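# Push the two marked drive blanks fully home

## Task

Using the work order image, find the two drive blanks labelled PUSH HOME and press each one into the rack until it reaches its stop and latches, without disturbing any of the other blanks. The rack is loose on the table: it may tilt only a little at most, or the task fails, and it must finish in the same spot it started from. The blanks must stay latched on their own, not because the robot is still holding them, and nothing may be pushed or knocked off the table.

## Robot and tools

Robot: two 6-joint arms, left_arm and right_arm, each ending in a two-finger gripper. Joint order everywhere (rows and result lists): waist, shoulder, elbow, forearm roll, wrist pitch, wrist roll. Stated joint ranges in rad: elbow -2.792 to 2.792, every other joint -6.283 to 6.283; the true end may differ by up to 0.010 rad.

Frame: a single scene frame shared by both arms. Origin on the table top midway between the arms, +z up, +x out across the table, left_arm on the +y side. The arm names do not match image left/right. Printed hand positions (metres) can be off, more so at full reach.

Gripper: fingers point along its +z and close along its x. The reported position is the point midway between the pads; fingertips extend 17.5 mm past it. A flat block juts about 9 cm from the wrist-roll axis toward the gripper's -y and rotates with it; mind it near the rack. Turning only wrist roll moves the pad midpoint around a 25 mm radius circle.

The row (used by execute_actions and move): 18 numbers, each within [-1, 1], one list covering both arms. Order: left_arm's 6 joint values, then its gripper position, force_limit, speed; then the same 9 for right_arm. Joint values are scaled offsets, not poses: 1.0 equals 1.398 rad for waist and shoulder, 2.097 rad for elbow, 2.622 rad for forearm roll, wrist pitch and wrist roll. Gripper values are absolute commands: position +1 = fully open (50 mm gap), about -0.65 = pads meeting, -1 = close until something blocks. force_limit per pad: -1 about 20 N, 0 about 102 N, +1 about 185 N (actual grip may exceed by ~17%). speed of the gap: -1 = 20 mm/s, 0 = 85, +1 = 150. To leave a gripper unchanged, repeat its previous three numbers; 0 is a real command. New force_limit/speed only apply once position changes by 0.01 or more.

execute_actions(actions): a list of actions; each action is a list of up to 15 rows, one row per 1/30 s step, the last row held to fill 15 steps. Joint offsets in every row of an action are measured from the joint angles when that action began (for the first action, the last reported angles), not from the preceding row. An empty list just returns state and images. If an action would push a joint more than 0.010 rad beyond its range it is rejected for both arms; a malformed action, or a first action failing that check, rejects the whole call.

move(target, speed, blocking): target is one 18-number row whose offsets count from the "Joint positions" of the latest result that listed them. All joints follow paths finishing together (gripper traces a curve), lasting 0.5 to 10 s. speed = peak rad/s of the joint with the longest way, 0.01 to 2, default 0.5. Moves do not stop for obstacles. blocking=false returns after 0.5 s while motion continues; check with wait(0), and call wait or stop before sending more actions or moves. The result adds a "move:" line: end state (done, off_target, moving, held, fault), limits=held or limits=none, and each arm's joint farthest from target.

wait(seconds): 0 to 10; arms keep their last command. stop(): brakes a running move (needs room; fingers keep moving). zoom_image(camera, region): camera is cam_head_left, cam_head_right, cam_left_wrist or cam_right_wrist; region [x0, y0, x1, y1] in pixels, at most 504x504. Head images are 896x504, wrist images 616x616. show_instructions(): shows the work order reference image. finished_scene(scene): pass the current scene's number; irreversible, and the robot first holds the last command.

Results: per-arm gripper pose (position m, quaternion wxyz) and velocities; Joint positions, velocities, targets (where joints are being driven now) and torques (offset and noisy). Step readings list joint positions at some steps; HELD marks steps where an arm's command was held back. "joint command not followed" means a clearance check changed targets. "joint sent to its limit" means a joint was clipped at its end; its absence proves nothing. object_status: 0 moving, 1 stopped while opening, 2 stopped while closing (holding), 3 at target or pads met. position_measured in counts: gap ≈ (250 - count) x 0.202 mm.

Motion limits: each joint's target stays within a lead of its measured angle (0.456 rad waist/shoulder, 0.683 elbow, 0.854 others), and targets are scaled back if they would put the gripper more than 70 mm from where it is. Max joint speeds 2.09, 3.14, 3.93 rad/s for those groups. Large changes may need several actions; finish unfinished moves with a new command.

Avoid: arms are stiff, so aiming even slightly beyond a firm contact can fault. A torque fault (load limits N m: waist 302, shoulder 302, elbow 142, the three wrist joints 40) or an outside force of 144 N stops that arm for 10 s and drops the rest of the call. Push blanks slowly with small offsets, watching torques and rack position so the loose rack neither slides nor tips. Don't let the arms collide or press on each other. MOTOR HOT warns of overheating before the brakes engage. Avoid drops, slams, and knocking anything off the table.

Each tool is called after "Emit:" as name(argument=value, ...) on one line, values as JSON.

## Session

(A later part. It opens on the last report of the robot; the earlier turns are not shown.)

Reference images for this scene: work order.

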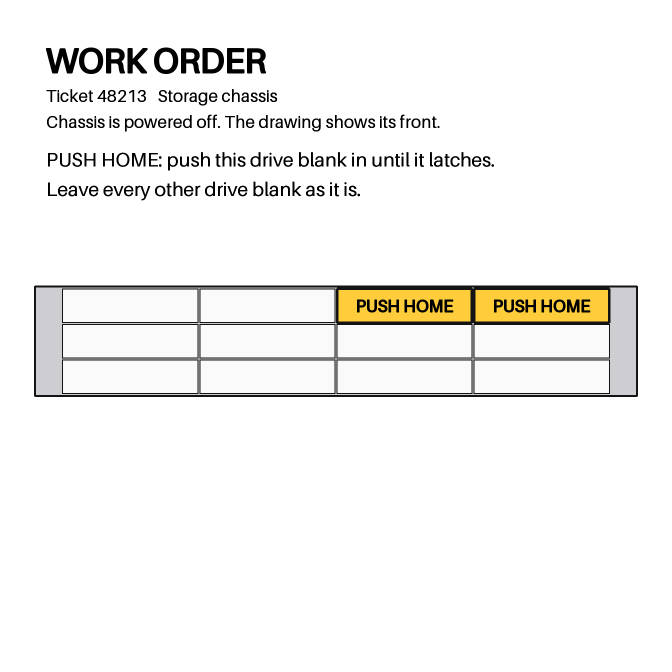

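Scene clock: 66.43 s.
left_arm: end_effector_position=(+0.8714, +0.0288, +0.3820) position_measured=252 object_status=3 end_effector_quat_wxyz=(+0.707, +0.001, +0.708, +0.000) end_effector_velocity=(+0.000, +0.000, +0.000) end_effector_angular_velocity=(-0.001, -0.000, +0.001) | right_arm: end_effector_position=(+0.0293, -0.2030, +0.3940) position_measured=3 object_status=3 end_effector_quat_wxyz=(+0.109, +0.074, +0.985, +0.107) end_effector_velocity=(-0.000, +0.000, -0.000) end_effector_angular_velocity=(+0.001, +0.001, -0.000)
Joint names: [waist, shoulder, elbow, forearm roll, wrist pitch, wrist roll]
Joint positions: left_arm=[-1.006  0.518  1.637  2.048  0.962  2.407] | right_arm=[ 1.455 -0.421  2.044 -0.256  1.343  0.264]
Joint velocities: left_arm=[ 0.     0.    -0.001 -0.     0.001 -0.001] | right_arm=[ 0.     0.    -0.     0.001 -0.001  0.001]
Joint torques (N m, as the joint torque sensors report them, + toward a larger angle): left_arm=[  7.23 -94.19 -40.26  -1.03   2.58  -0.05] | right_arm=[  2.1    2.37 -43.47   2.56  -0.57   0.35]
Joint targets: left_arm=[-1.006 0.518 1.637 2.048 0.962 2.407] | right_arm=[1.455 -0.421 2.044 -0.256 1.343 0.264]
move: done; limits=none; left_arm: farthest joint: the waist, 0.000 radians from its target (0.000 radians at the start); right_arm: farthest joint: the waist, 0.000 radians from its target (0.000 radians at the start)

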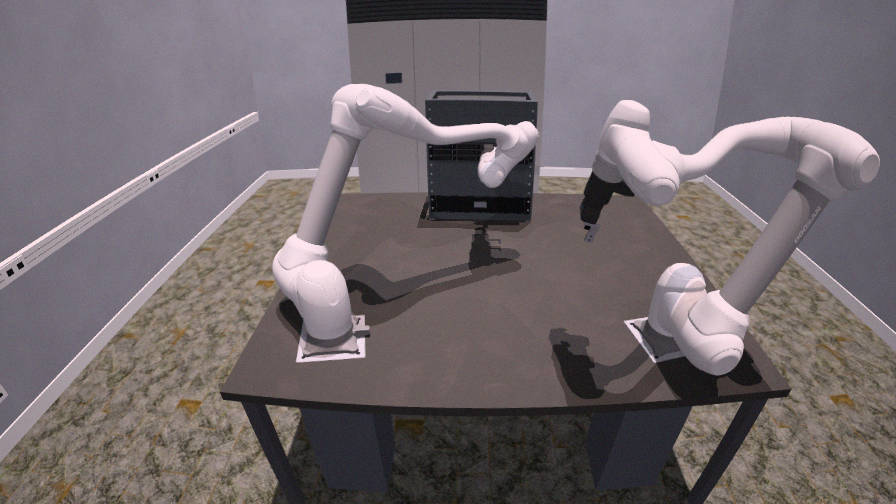

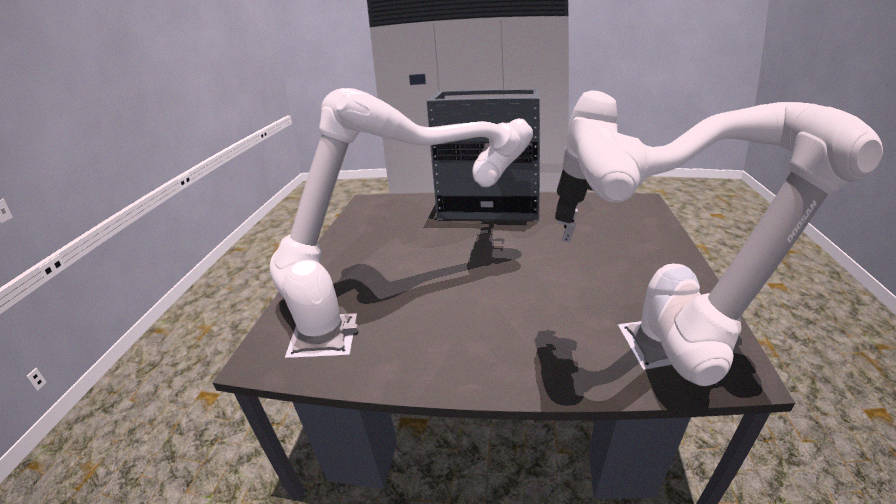

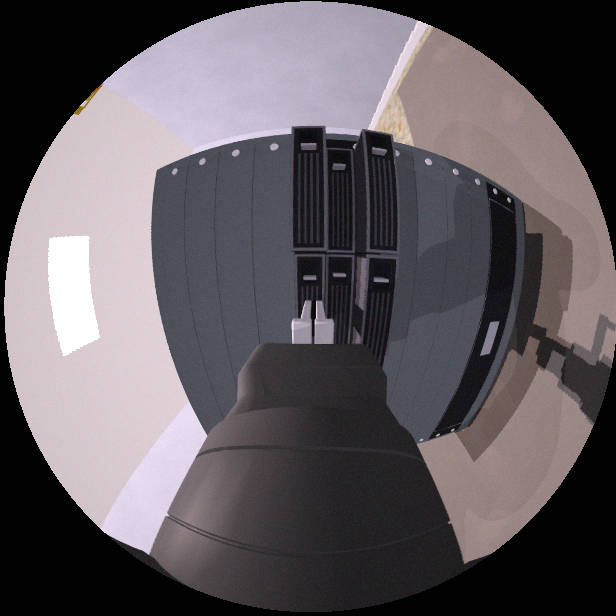

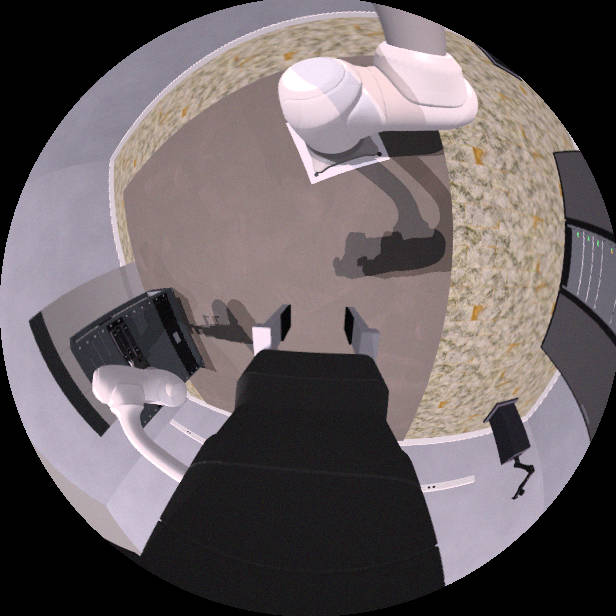

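Emit:
zoom_image(camera="cam_left_wrist", region=[230, 110, 430, 350])

Emit:
move(target=[0.0005,0.0005,-0.0005,0.0001,-0.0003,0.0001,-1,-0.5,1,0,0,0,0,0,0,1,0,0], speed=0.01)

Region (230, 110, 430, 350) of cam_left_wrist's 616x616 image, scaled by 2.100, with more detail than that image has.

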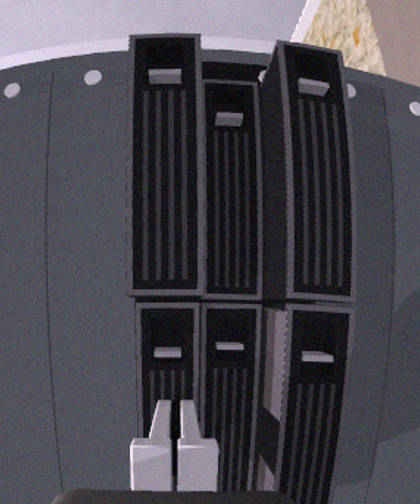

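Scene clock: 68.17 s.
left_arm: end_effector_position=(+0.8721, +0.0289, +0.3819) position_measured=252 object_status=3 end_effector_quat_wxyz=(+0.706, +0.001, +0.708, +0.000) end_effector_velocity=(-0.000, +0.000, +0.000) end_effector_angular_velocity=(+0.000, -0.000, +0.000) | right_arm: end_effector_position=(+0.0293, -0.2030, +0.3940) position_measured=3 object_status=3 end_effector_quat_wxyz=(+0.109, +0.074, +0.985, +0.107) end_effector_velocity=(+0.000, -0.000, -0.000) end_effector_angular_velocity=(+0.000, -0.000, -0.001)
Joint names: [waist, shoulder, elbow, forearm roll, wrist pitch, wrist roll]
Joint positions: left_arm=[-1.005  0.519  1.636  2.048  0.961  2.408] | right_arm=[ 1.455 -0.421  2.044 -0.256  1.343  0.264]
Joint velocities: left_arm=[-0.    -0.     0.    -0.     0.001  0.   ] | right_arm=[-0.    -0.     0.    -0.    -0.     0.001]
Joint torques (N m, as the joint torque sensors report them, + toward a larger angle): left_arm=[  8.05 -93.88 -40.78  -1.04   2.34  -0.05] | right_arm=[  1.61   2.47 -43.37   2.46  -0.77   0.22]
Joint targets: left_arm=[-1.005 0.519 1.636 2.048 0.961 2.408] | right_arm=[1.455 -0.421 2.044 -0.256 1.343 0.264]
move: done; limits=none; left_arm: farthest joint: the waist, 0.000 radians from its target (0.001 radians at the start); right_arm: farthest joint: the waist, 0.000 radians from its target (0.000 radians at the start)

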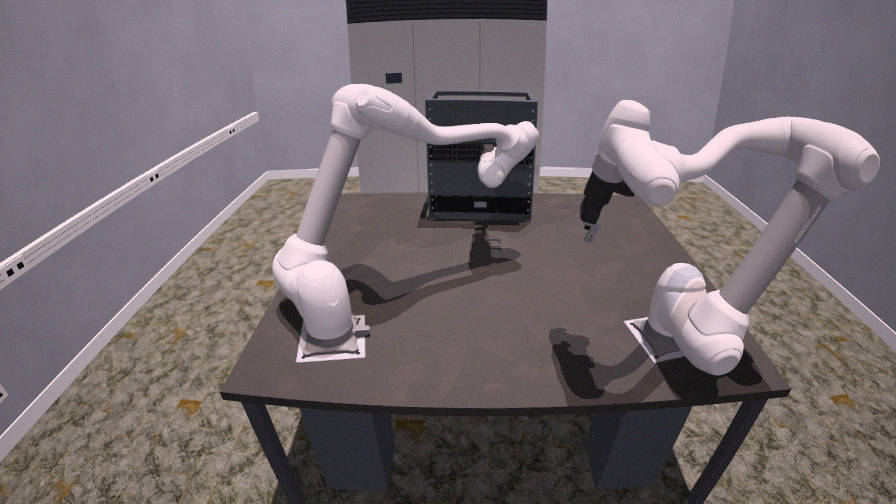

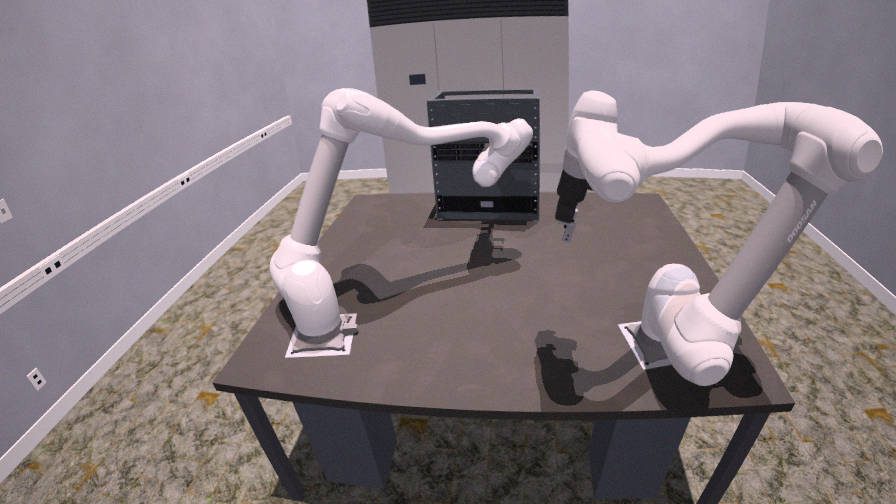

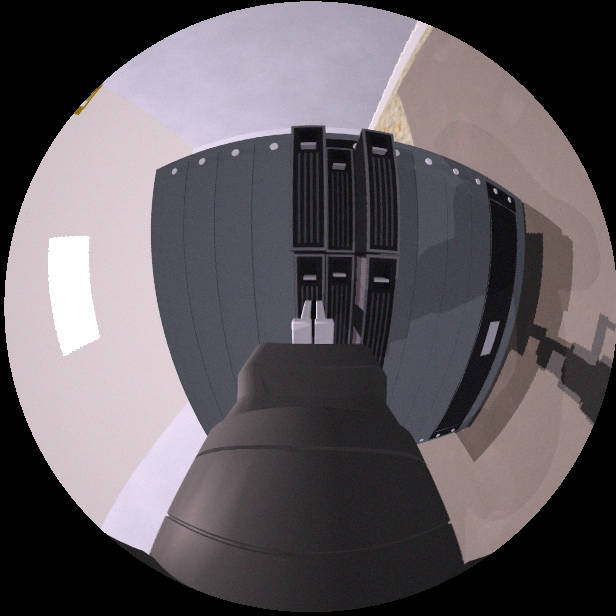

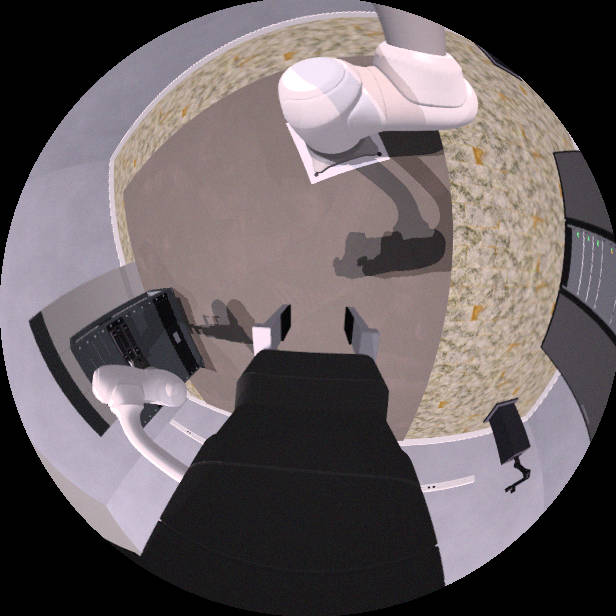

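Emit:
move(target=[0.0005,0.0005,-0.0005,0.0001,-0.0003,0.0001,-1,-0.5,1,0,0,0,0,0,0,1,0,0], speed=0.01)

Scene clock: 69.80 s.
left_arm: end_effector_position=(+0.8728, +0.0289, +0.3818) position_measured=252 object_status=3 end_effector_quat_wxyz=(+0.706, +0.001, +0.708, +0.000) end_effector_velocity=(-0.000, +0.001, +0.000) end_effector_angular_velocity=(+0.000, -0.001, +0.002) | right_arm: end_effector_position=(+0.0293, -0.2030, +0.3940) position_measured=3 object_status=3 end_effector_quat_wxyz=(+0.109, +0.074, +0.985, +0.107) end_effector_velocity=(+0.000, -0.000, +0.000) end_effector_angular_velocity=(-0.000, -0.000, -0.000)
Joint names: [waist, shoulder, elbow, forearm roll, wrist pitch, wrist roll]
Joint positions: left_arm=[-1.005  0.52   1.635  2.049  0.96   2.408] | right_arm=[ 1.455 -0.421  2.044 -0.256  1.343  0.264]
Joint velocities: left_arm=[ 0.    -0.     0.001 -0.     0.002  0.   ] | right_arm=[-0.    -0.    -0.    -0.     0.001  0.   ]
Joint torques (N m, as the joint torque sensors report them, + toward a larger angle): left_arm=[  7.88 -93.49 -40.21  -1.2    2.18  -0.12] | right_arm=[ -0.82   1.76 -42.1    2.48  -0.75   0.11]
Joint targets: left_arm=[-1.005 0.520 1.635 2.049 0.960 2.408] | right_arm=[1.455 -0.421 2.044 -0.256 1.343 0.264]
move: done; limits=none; left_arm: farthest joint: the waist, 0.000 radians from its target (0.001 radians at the start); right_arm: farthest joint: the waist, 0.000 radians from its target (0.000 radians at the start)

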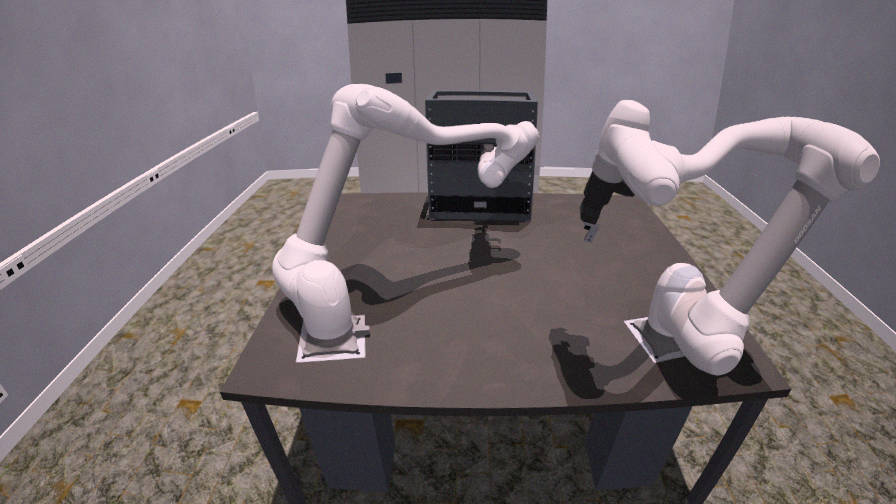

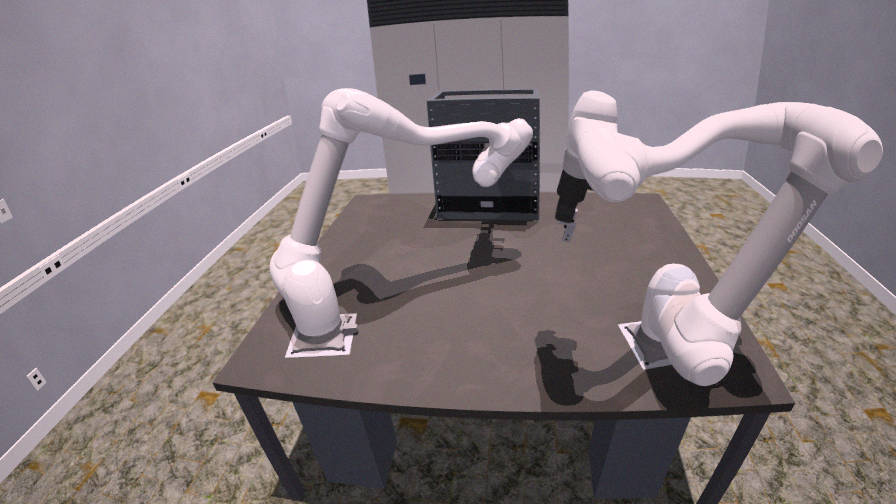

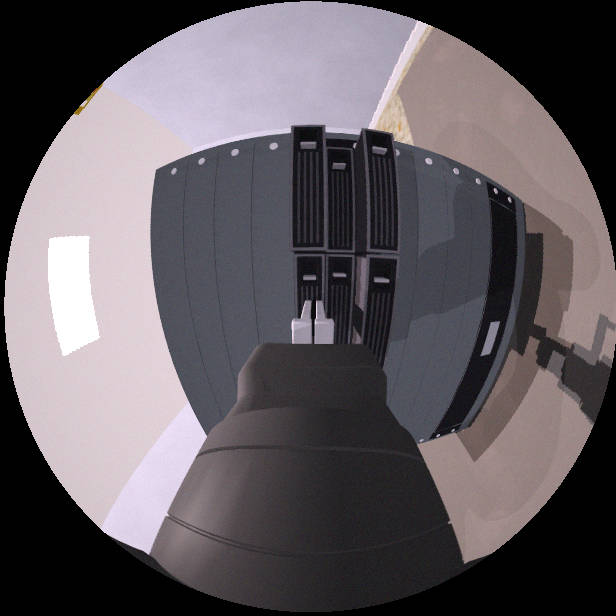

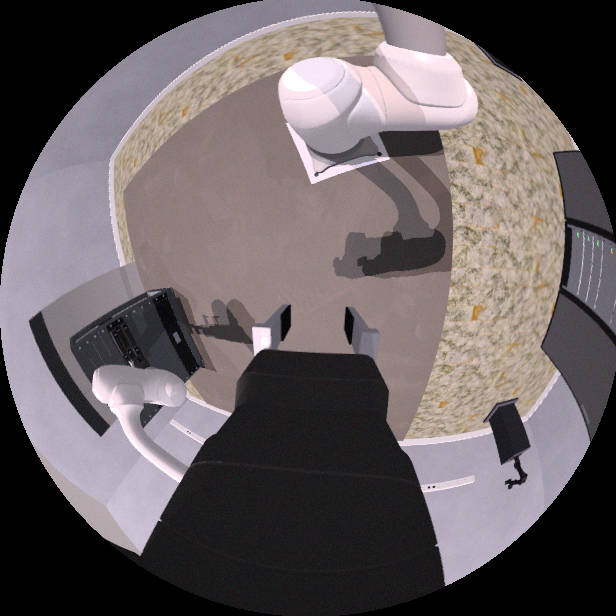

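Emit:
move(target=[0.0005,0.00045,-0.0005,0.0001,-0.0003,0.0001,-1,-0.5,1,0,0,0,0,0,0,1,0,0], speed=0.01)

Scene clock: 72.73 s.
left_arm: end_effector_position=(+0.8735, +0.0289, +0.3818) position_measured=252 object_status=3 end_effector_quat_wxyz=(+0.706, +0.002, +0.708, +0.000) end_effector_velocity=(+0.000, -0.000, -0.000) end_effector_angular_velocity=(+0.001, +0.000, -0.000) | right_arm: end_effector_position=(+0.0293, -0.2030, +0.3940) position_measured=3 object_status=3 end_effector_quat_wxyz=(+0.109, +0.074, +0.985, +0.107) end_effector_velocity=(+0.000, +0.000, +0.000) end_effector_angular_velocity=(+0.000, -0.001, +0.000)
Joint names: [waist, shoulder, elbow, forearm roll, wrist pitch, wrist roll]
Joint positions: left_arm=[-1.004  0.52   1.634  2.049  0.959  2.408] | right_arm=[ 1.455 -0.421  2.044 -0.256  1.343  0.264]
Joint velocities: left_arm=[ 0.     0.     0.     0.    -0.001  0.   ] | right_arm=[ 0.    -0.     0.    -0.001 -0.    -0.   ]
Joint torques (N m, as the joint torque sensors report them, + toward a larger angle): left_arm=[  7.34 -94.26 -40.11  -0.92   2.57  -0.1 ] | right_arm=[ -0.59   1.78 -42.97   2.64  -0.64   0.43]
Joint targets: left_arm=[-1.004 0.520 1.634 2.049 0.959 2.408] | right_arm=[1.455 -0.421 2.044 -0.256 1.343 0.264]
move: done; limits=none; left_arm: farthest joint: the waist, 0.000 radians from its target (0.000 radians at the start); right_arm: farthest joint: the waist, 0.000 radians from its target (0.000 radians at the start)

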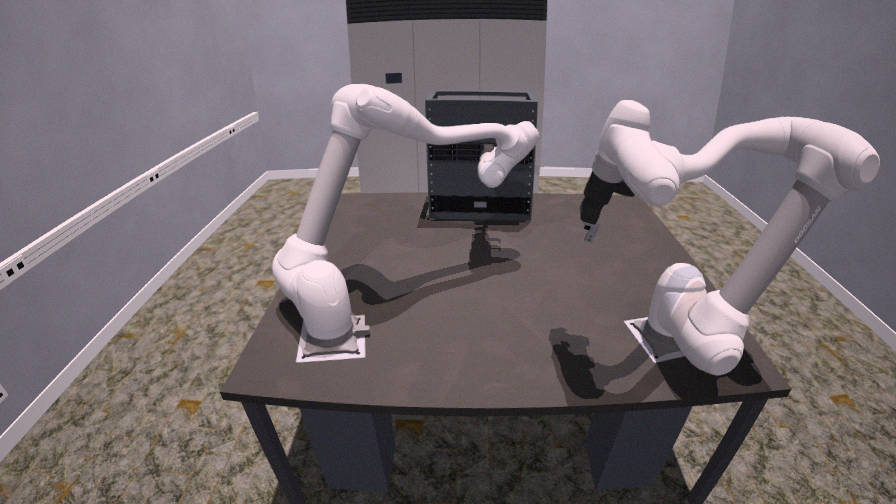

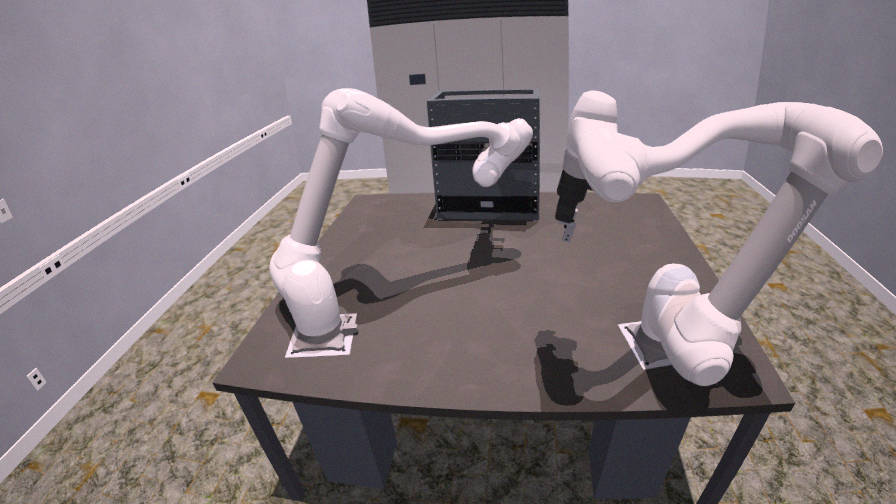

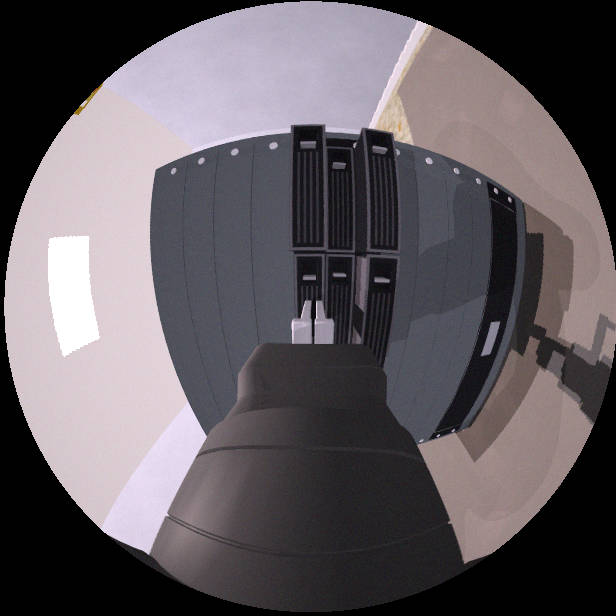

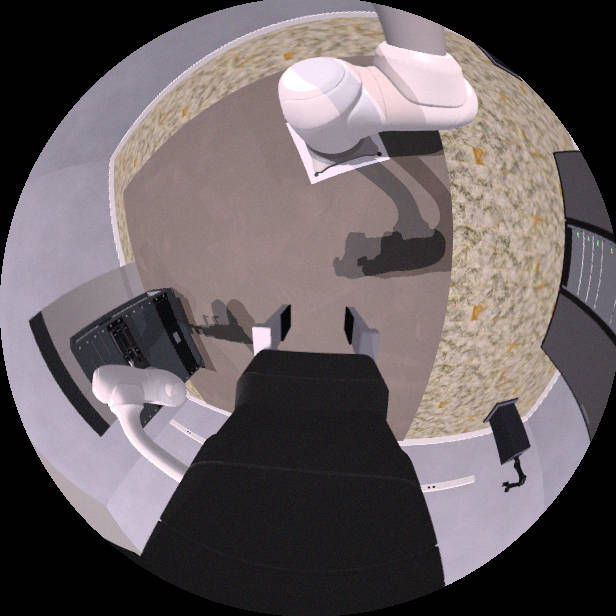

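Emit:
move(target=[0.0005,0.0005,-0.0005,0.0001,-0.0003,0.0001,-1,-0.5,1,0,0,0,0,0,0,1,0,0], speed=0.01)

Scene clock: 74.87 s.
left_arm: end_effector_position=(+0.8743, +0.0290, +0.3817) position_measured=252 object_status=3 end_effector_quat_wxyz=(+0.706, +0.002, +0.708, +0.001) end_effector_velocity=(-0.000, +0.000, -0.000) end_effector_angular_velocity=(+0.001, +0.000, -0.000) | right_arm: end_effector_position=(+0.0293, -0.2030, +0.3940) position_measured=3 object_status=3 end_effector_quat_wxyz=(+0.109, +0.074, +0.985, +0.107) end_effector_velocity=(-0.000, +0.000, +0.000) end_effector_angular_velocity=(+0.002, +0.001, +0.000)
Joint names: [waist, shoulder, elbow, forearm roll, wrist pitch, wrist roll]
Joint positions: left_arm=[-1.003  0.521  1.633  2.049  0.959  2.408] | right_arm=[ 1.455 -0.421  2.044 -0.256  1.343  0.264]
Joint velocities: left_arm=[-0.    -0.     0.     0.     0.     0.001] | right_arm=[ 0.    -0.    -0.     0.001 -0.001 -0.   ]
Joint torques (N m, as the joint torque sensors report them, + toward a larger angle): left_arm=[  7.05 -93.67 -40.97  -0.92   2.35  -0.2 ] | right_arm=[ -0.46   2.47 -43.7    2.63  -0.75   0.23]
Joint targets: left_arm=[-1.003 0.521 1.633 2.049 0.959 2.408] | right_arm=[1.455 -0.421 2.044 -0.256 1.343 0.264]
move: done; limits=none; left_arm: farthest joint: the waist, 0.000 radians from its target (0.001 radians at the start); right_arm: farthest joint: the waist, 0.000 radians from its target (0.000 radians at the start)

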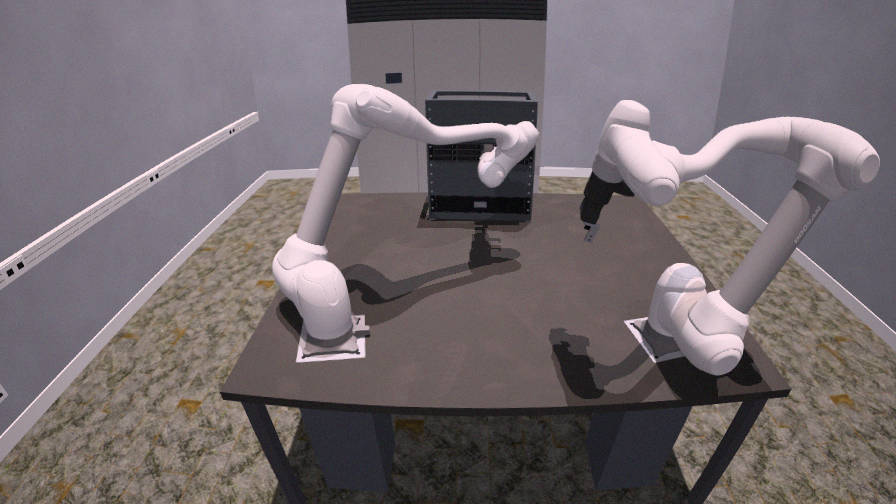

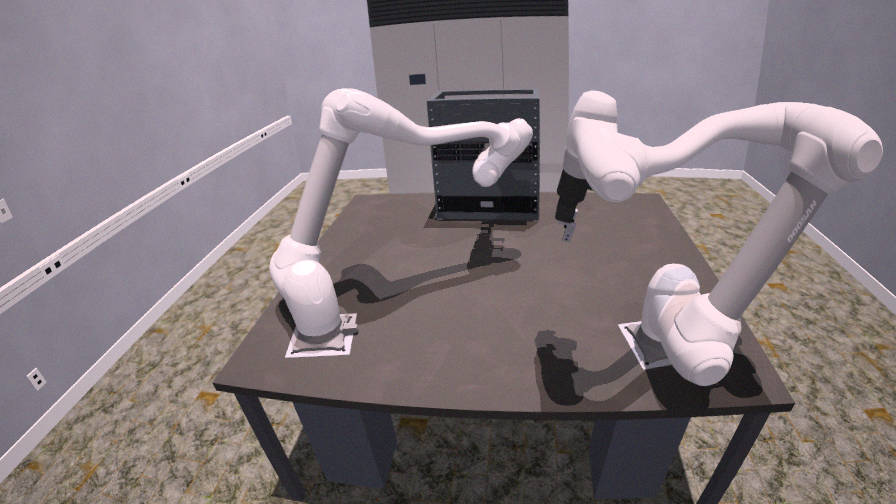

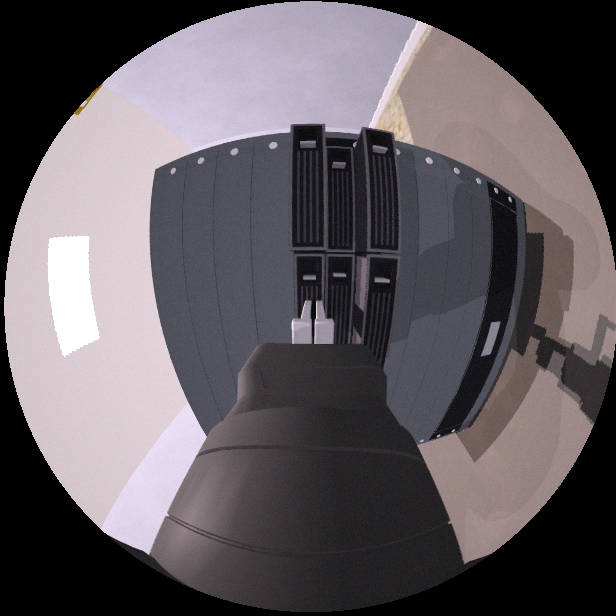

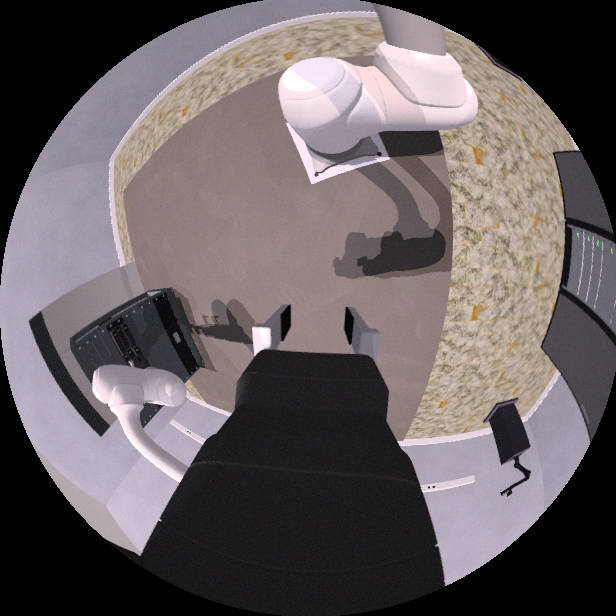

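Emit:
zoom_image(camera="cam_left_wrist", region=[270, 230, 410, 350])

Emit:
move(target=[0.0005,0.00045,-0.0005,0.0001,-0.0003,0.0001,-1,-0.5,1,0,0,0,0,0,0,1,0,0], speed=0.01)

Region (270, 230, 410, 350) of cam_left_wrist's 616x616 image, scaled by 3.600, with more detail than that image has; it fills the top 432 rows of this view, and the rest is white.

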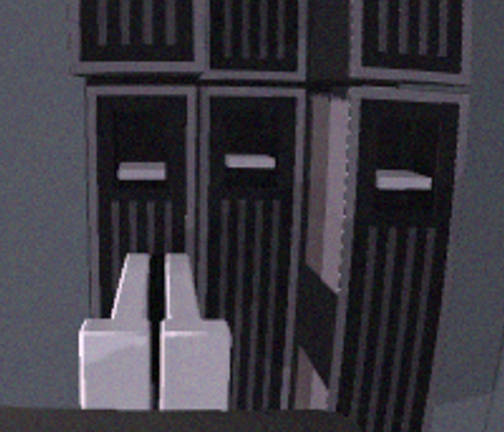

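Scene clock: 77.50 s.
left_arm: end_effector_position=(+0.8750, +0.0290, +0.3817) position_measured=252 object_status=3 end_effector_quat_wxyz=(+0.706, +0.002, +0.708, +0.001) end_effector_velocity=(+0.000, -0.000, +0.000) end_effector_angular_velocity=(-0.002, +0.000, -0.001) | right_arm: end_effector_position=(+0.0293, -0.2030, +0.3940) position_measured=3 object_status=3 end_effector_quat_wxyz=(+0.109, +0.074, +0.985, +0.107) end_effector_velocity=(+0.000, +0.000, -0.000) end_effector_angular_velocity=(+0.001, -0.000, +0.000)
Joint names: [waist, shoulder, elbow, forearm roll, wrist pitch, wrist roll]
Joint positions: left_arm=[-1.003  0.521  1.632  2.049  0.958  2.409] | right_arm=[ 1.455 -0.421  2.044 -0.256  1.343  0.264]
Joint velocities: left_arm=[ 0.    -0.    -0.001 -0.    -0.001 -0.001] | right_arm=[-0.     0.     0.001 -0.    -0.002  0.   ]
Joint torques (N m, as the joint torque sensors report them, + toward a larger angle): left_arm=[  8.43 -93.98 -40.45  -1.04   2.45  -0.07] | right_arm=[  0.61   2.24 -43.28   2.48  -0.46   0.26]
Joint targets: left_arm=[-1.003 0.521 1.632 2.049 0.958 2.409] | right_arm=[1.455 -0.421 2.044 -0.256 1.343 0.264]
move: done; limits=none; left_arm: farthest joint: the waist, 0.000 radians from its target (0.001 radians at the start); right_arm: farthest joint: the waist, 0.000 radians from its target (0.000 radians at the start)

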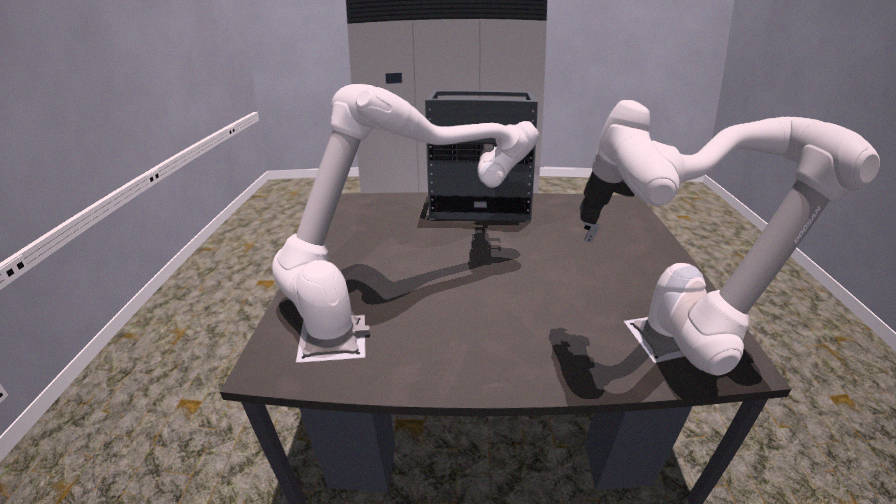

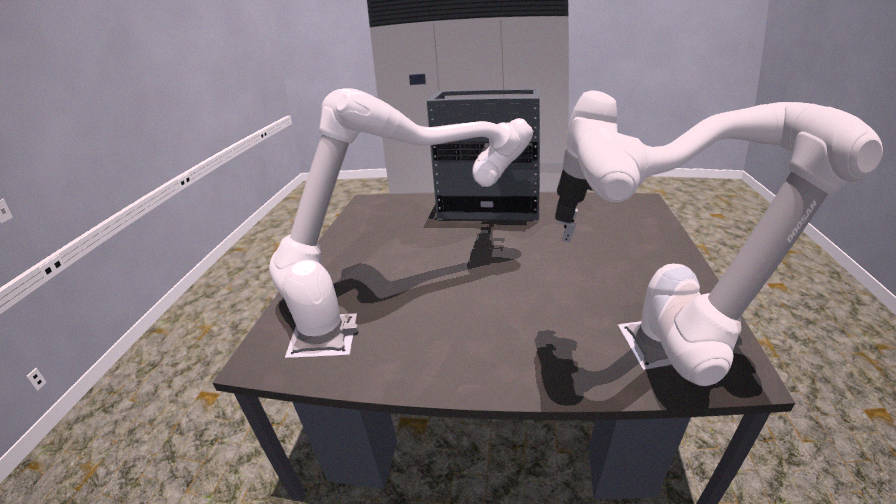

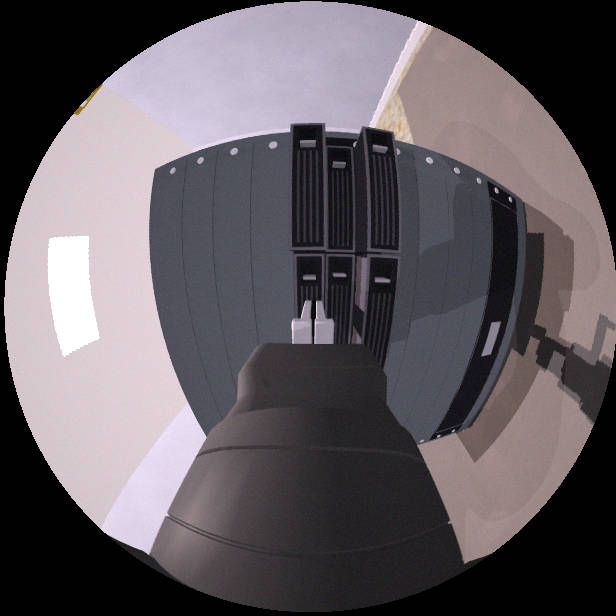

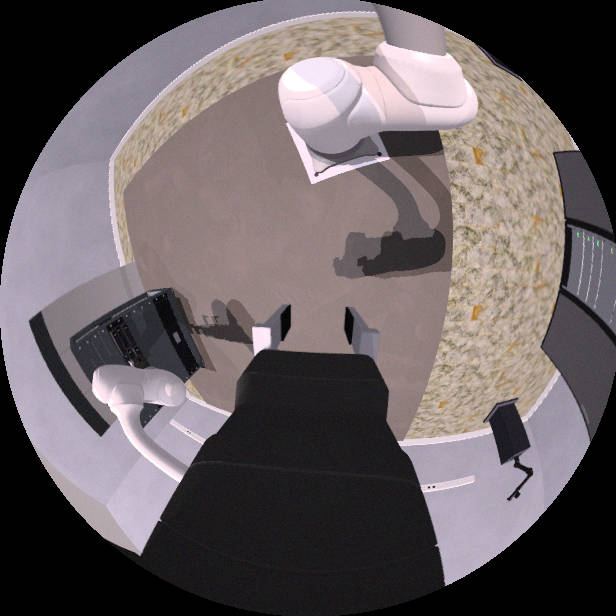

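Emit:
move(target=[0.00072,0.00065,-0.00071,0.00017,-0.00039,0.00008,-1,-0.5,1,0,0,0,0,0,0,1,0,0], speed=0.01)

Scene clock: 79.50 s.
left_arm: end_effector_position=(+0.8760, +0.0291, +0.3816) position_measured=252 object_status=3 end_effector_quat_wxyz=(+0.706, +0.002, +0.708, +0.001) end_effector_velocity=(+0.000, +0.000, +0.001) end_effector_angular_velocity=(-0.000, -0.001, +0.000) | right_arm: end_effector_position=(+0.0293, -0.2030, +0.3940) position_measured=3 object_status=3 end_effector_quat_wxyz=(+0.109, +0.074, +0.985, +0.107) end_effector_velocity=(+0.000, -0.000, -0.000) end_effector_angular_velocity=(-0.001, -0.001, +0.000)
Joint names: [waist, shoulder, elbow, forearm roll, wrist pitch, wrist roll]
Joint positions: left_arm=[-1.002  0.522  1.631  2.05   0.957  2.409] | right_arm=[ 1.455 -0.421  2.044 -0.256  1.343  0.264]
Joint velocities: left_arm=[ 0.    -0.    -0.001 -0.     0.     0.001] | right_arm=[-0.     0.     0.001 -0.001  0.    -0.   ]
Joint torques (N m, as the joint torque sensors report them, + toward a larger angle): left_arm=[  8.17 -94.71 -40.76  -0.83   2.94  -0.07] | right_arm=[  0.21   0.62 -43.79   2.27  -0.7    0.32]
Joint targets: left_arm=[-1.002 0.522 1.631 2.050 0.957 2.409] | right_arm=[1.455 -0.421 2.044 -0.256 1.343 0.264]
move: done; limits=none; left_arm: farthest joint: the waist, 0.000 radians from its target (0.001 radians at the start); right_arm: farthest joint: the waist, 0.000 radians from its target (0.000 radians at the start)

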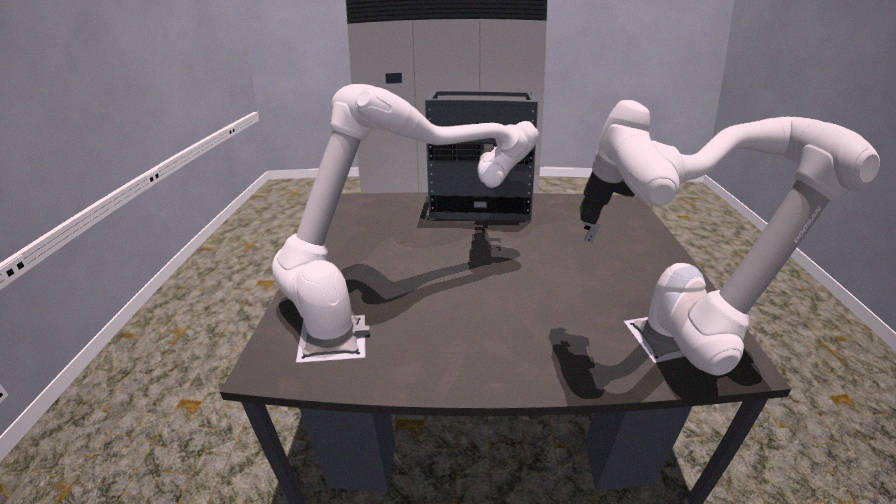

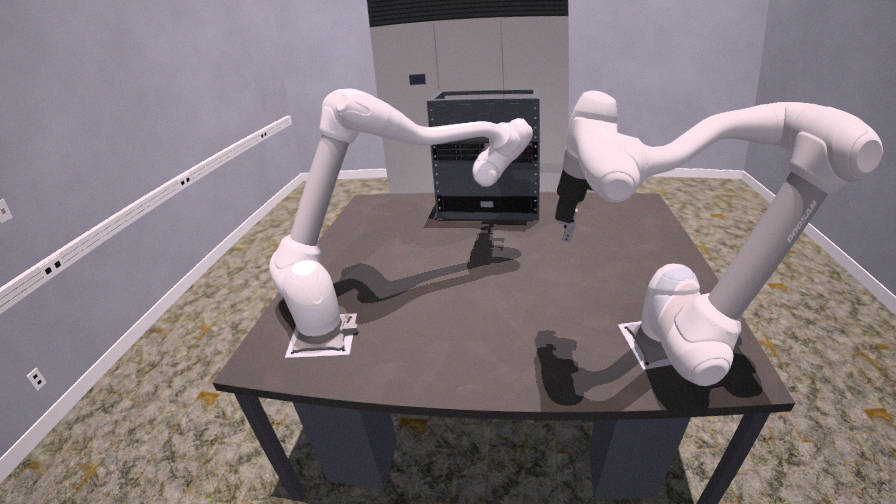

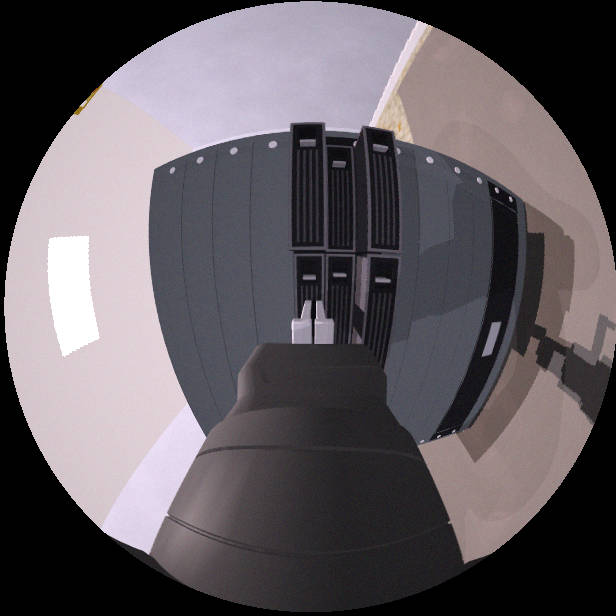

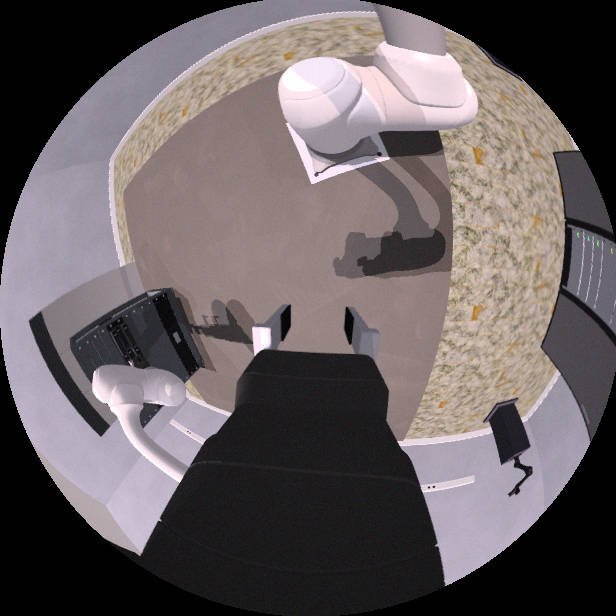

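Emit:
move(target=[0.00072,0.00065,-0.00071,0.00017,-0.00039,0.00008,-1,-0.5,1,0,0,0,0,0,0,1,0,0], speed=0.01)

Scene clock: 82.07 s.
left_arm: end_effector_position=(+0.8770, +0.0292, +0.3816) position_measured=252 object_status=3 end_effector_quat_wxyz=(+0.706, +0.002, +0.708, +0.001) end_effector_velocity=(+0.000, +0.001, -0.000) end_effector_angular_velocity=(+0.001, -0.000, +0.002) | right_arm: end_effector_position=(+0.0293, -0.2030, +0.3940) position_measured=3 object_status=3 end_effector_quat_wxyz=(+0.109, +0.074, +0.985, +0.107) end_effector_velocity=(+0.000, +0.000, +0.001) end_effector_angular_velocity=(+0.001, -0.001, -0.000)
Joint names: [waist, shoulder, elbow, forearm roll, wrist pitch, wrist roll]
Joint positions: left_arm=[-1.     0.523  1.629  2.05   0.956  2.409] | right_arm=[ 1.455 -0.421  2.044 -0.256  1.343  0.264]
Joint velocities: left_arm=[ 0.     0.     0.    -0.001  0.001  0.001] | right_arm=[-0.     0.    -0.001 -0.001 -0.     0.001]
Joint torques (N m, as the joint torque sensors report them, + toward a larger angle): left_arm=[  8.65 -96.16 -41.18  -0.96   2.91  -0.12] | right_arm=[  1.89   2.25 -42.52   2.39  -0.82   0.17]
Joint targets: left_arm=[-1.001 0.523 1.629 2.050 0.956 2.409] | right_arm=[1.455 -0.421 2.044 -0.256 1.343 0.264]
move: done; limits=none; left_arm: farthest joint: the waist, 0.000 radians from its target (0.001 radians at the start); right_arm: farthest joint: the waist, 0.000 radians from its target (0.000 radians at the start)

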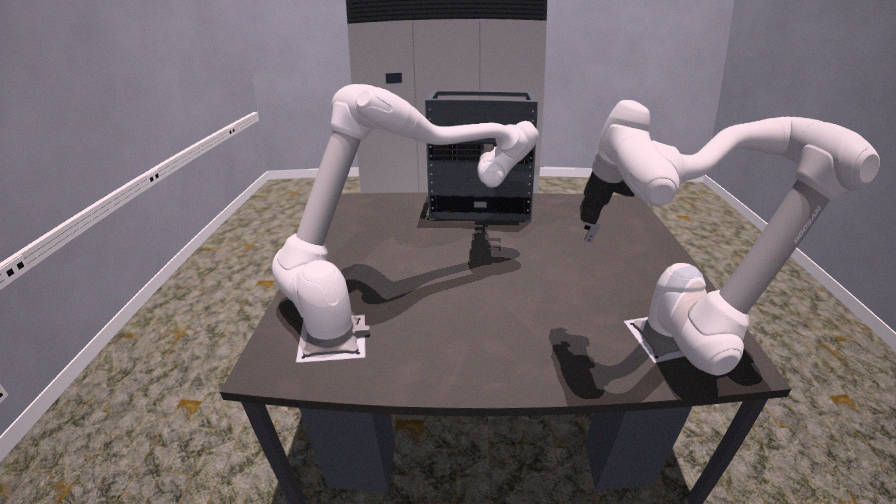

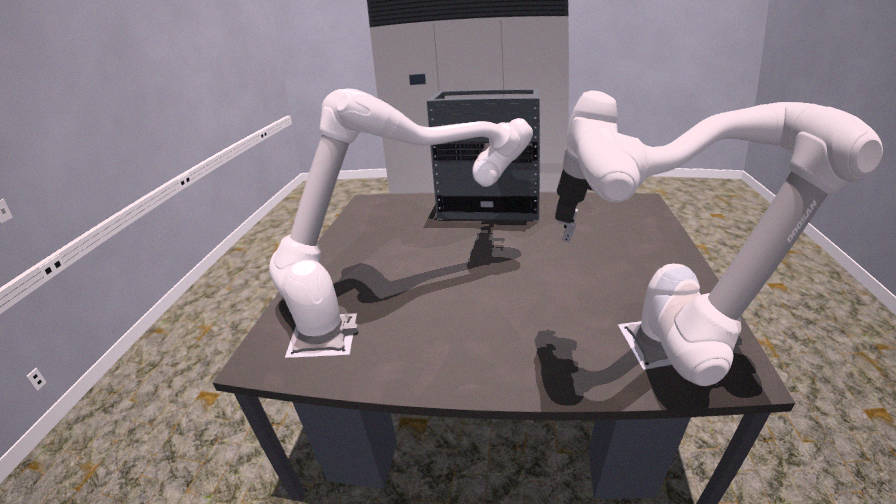

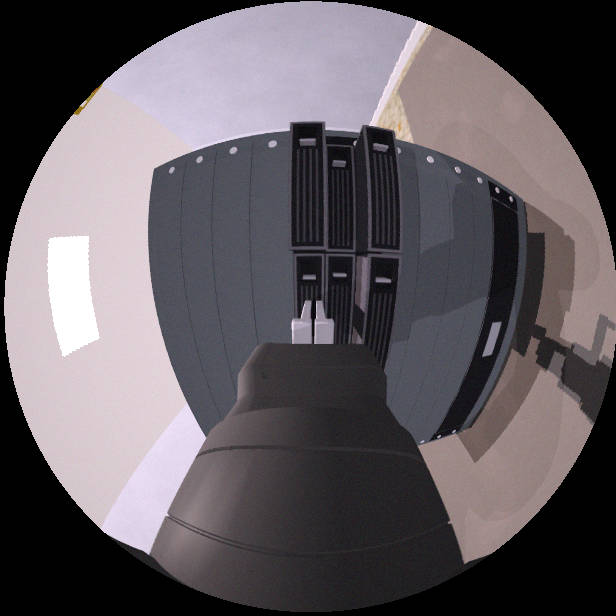

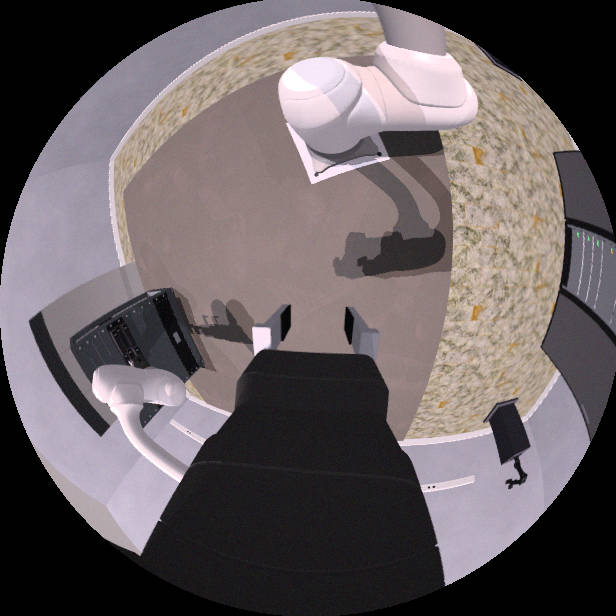

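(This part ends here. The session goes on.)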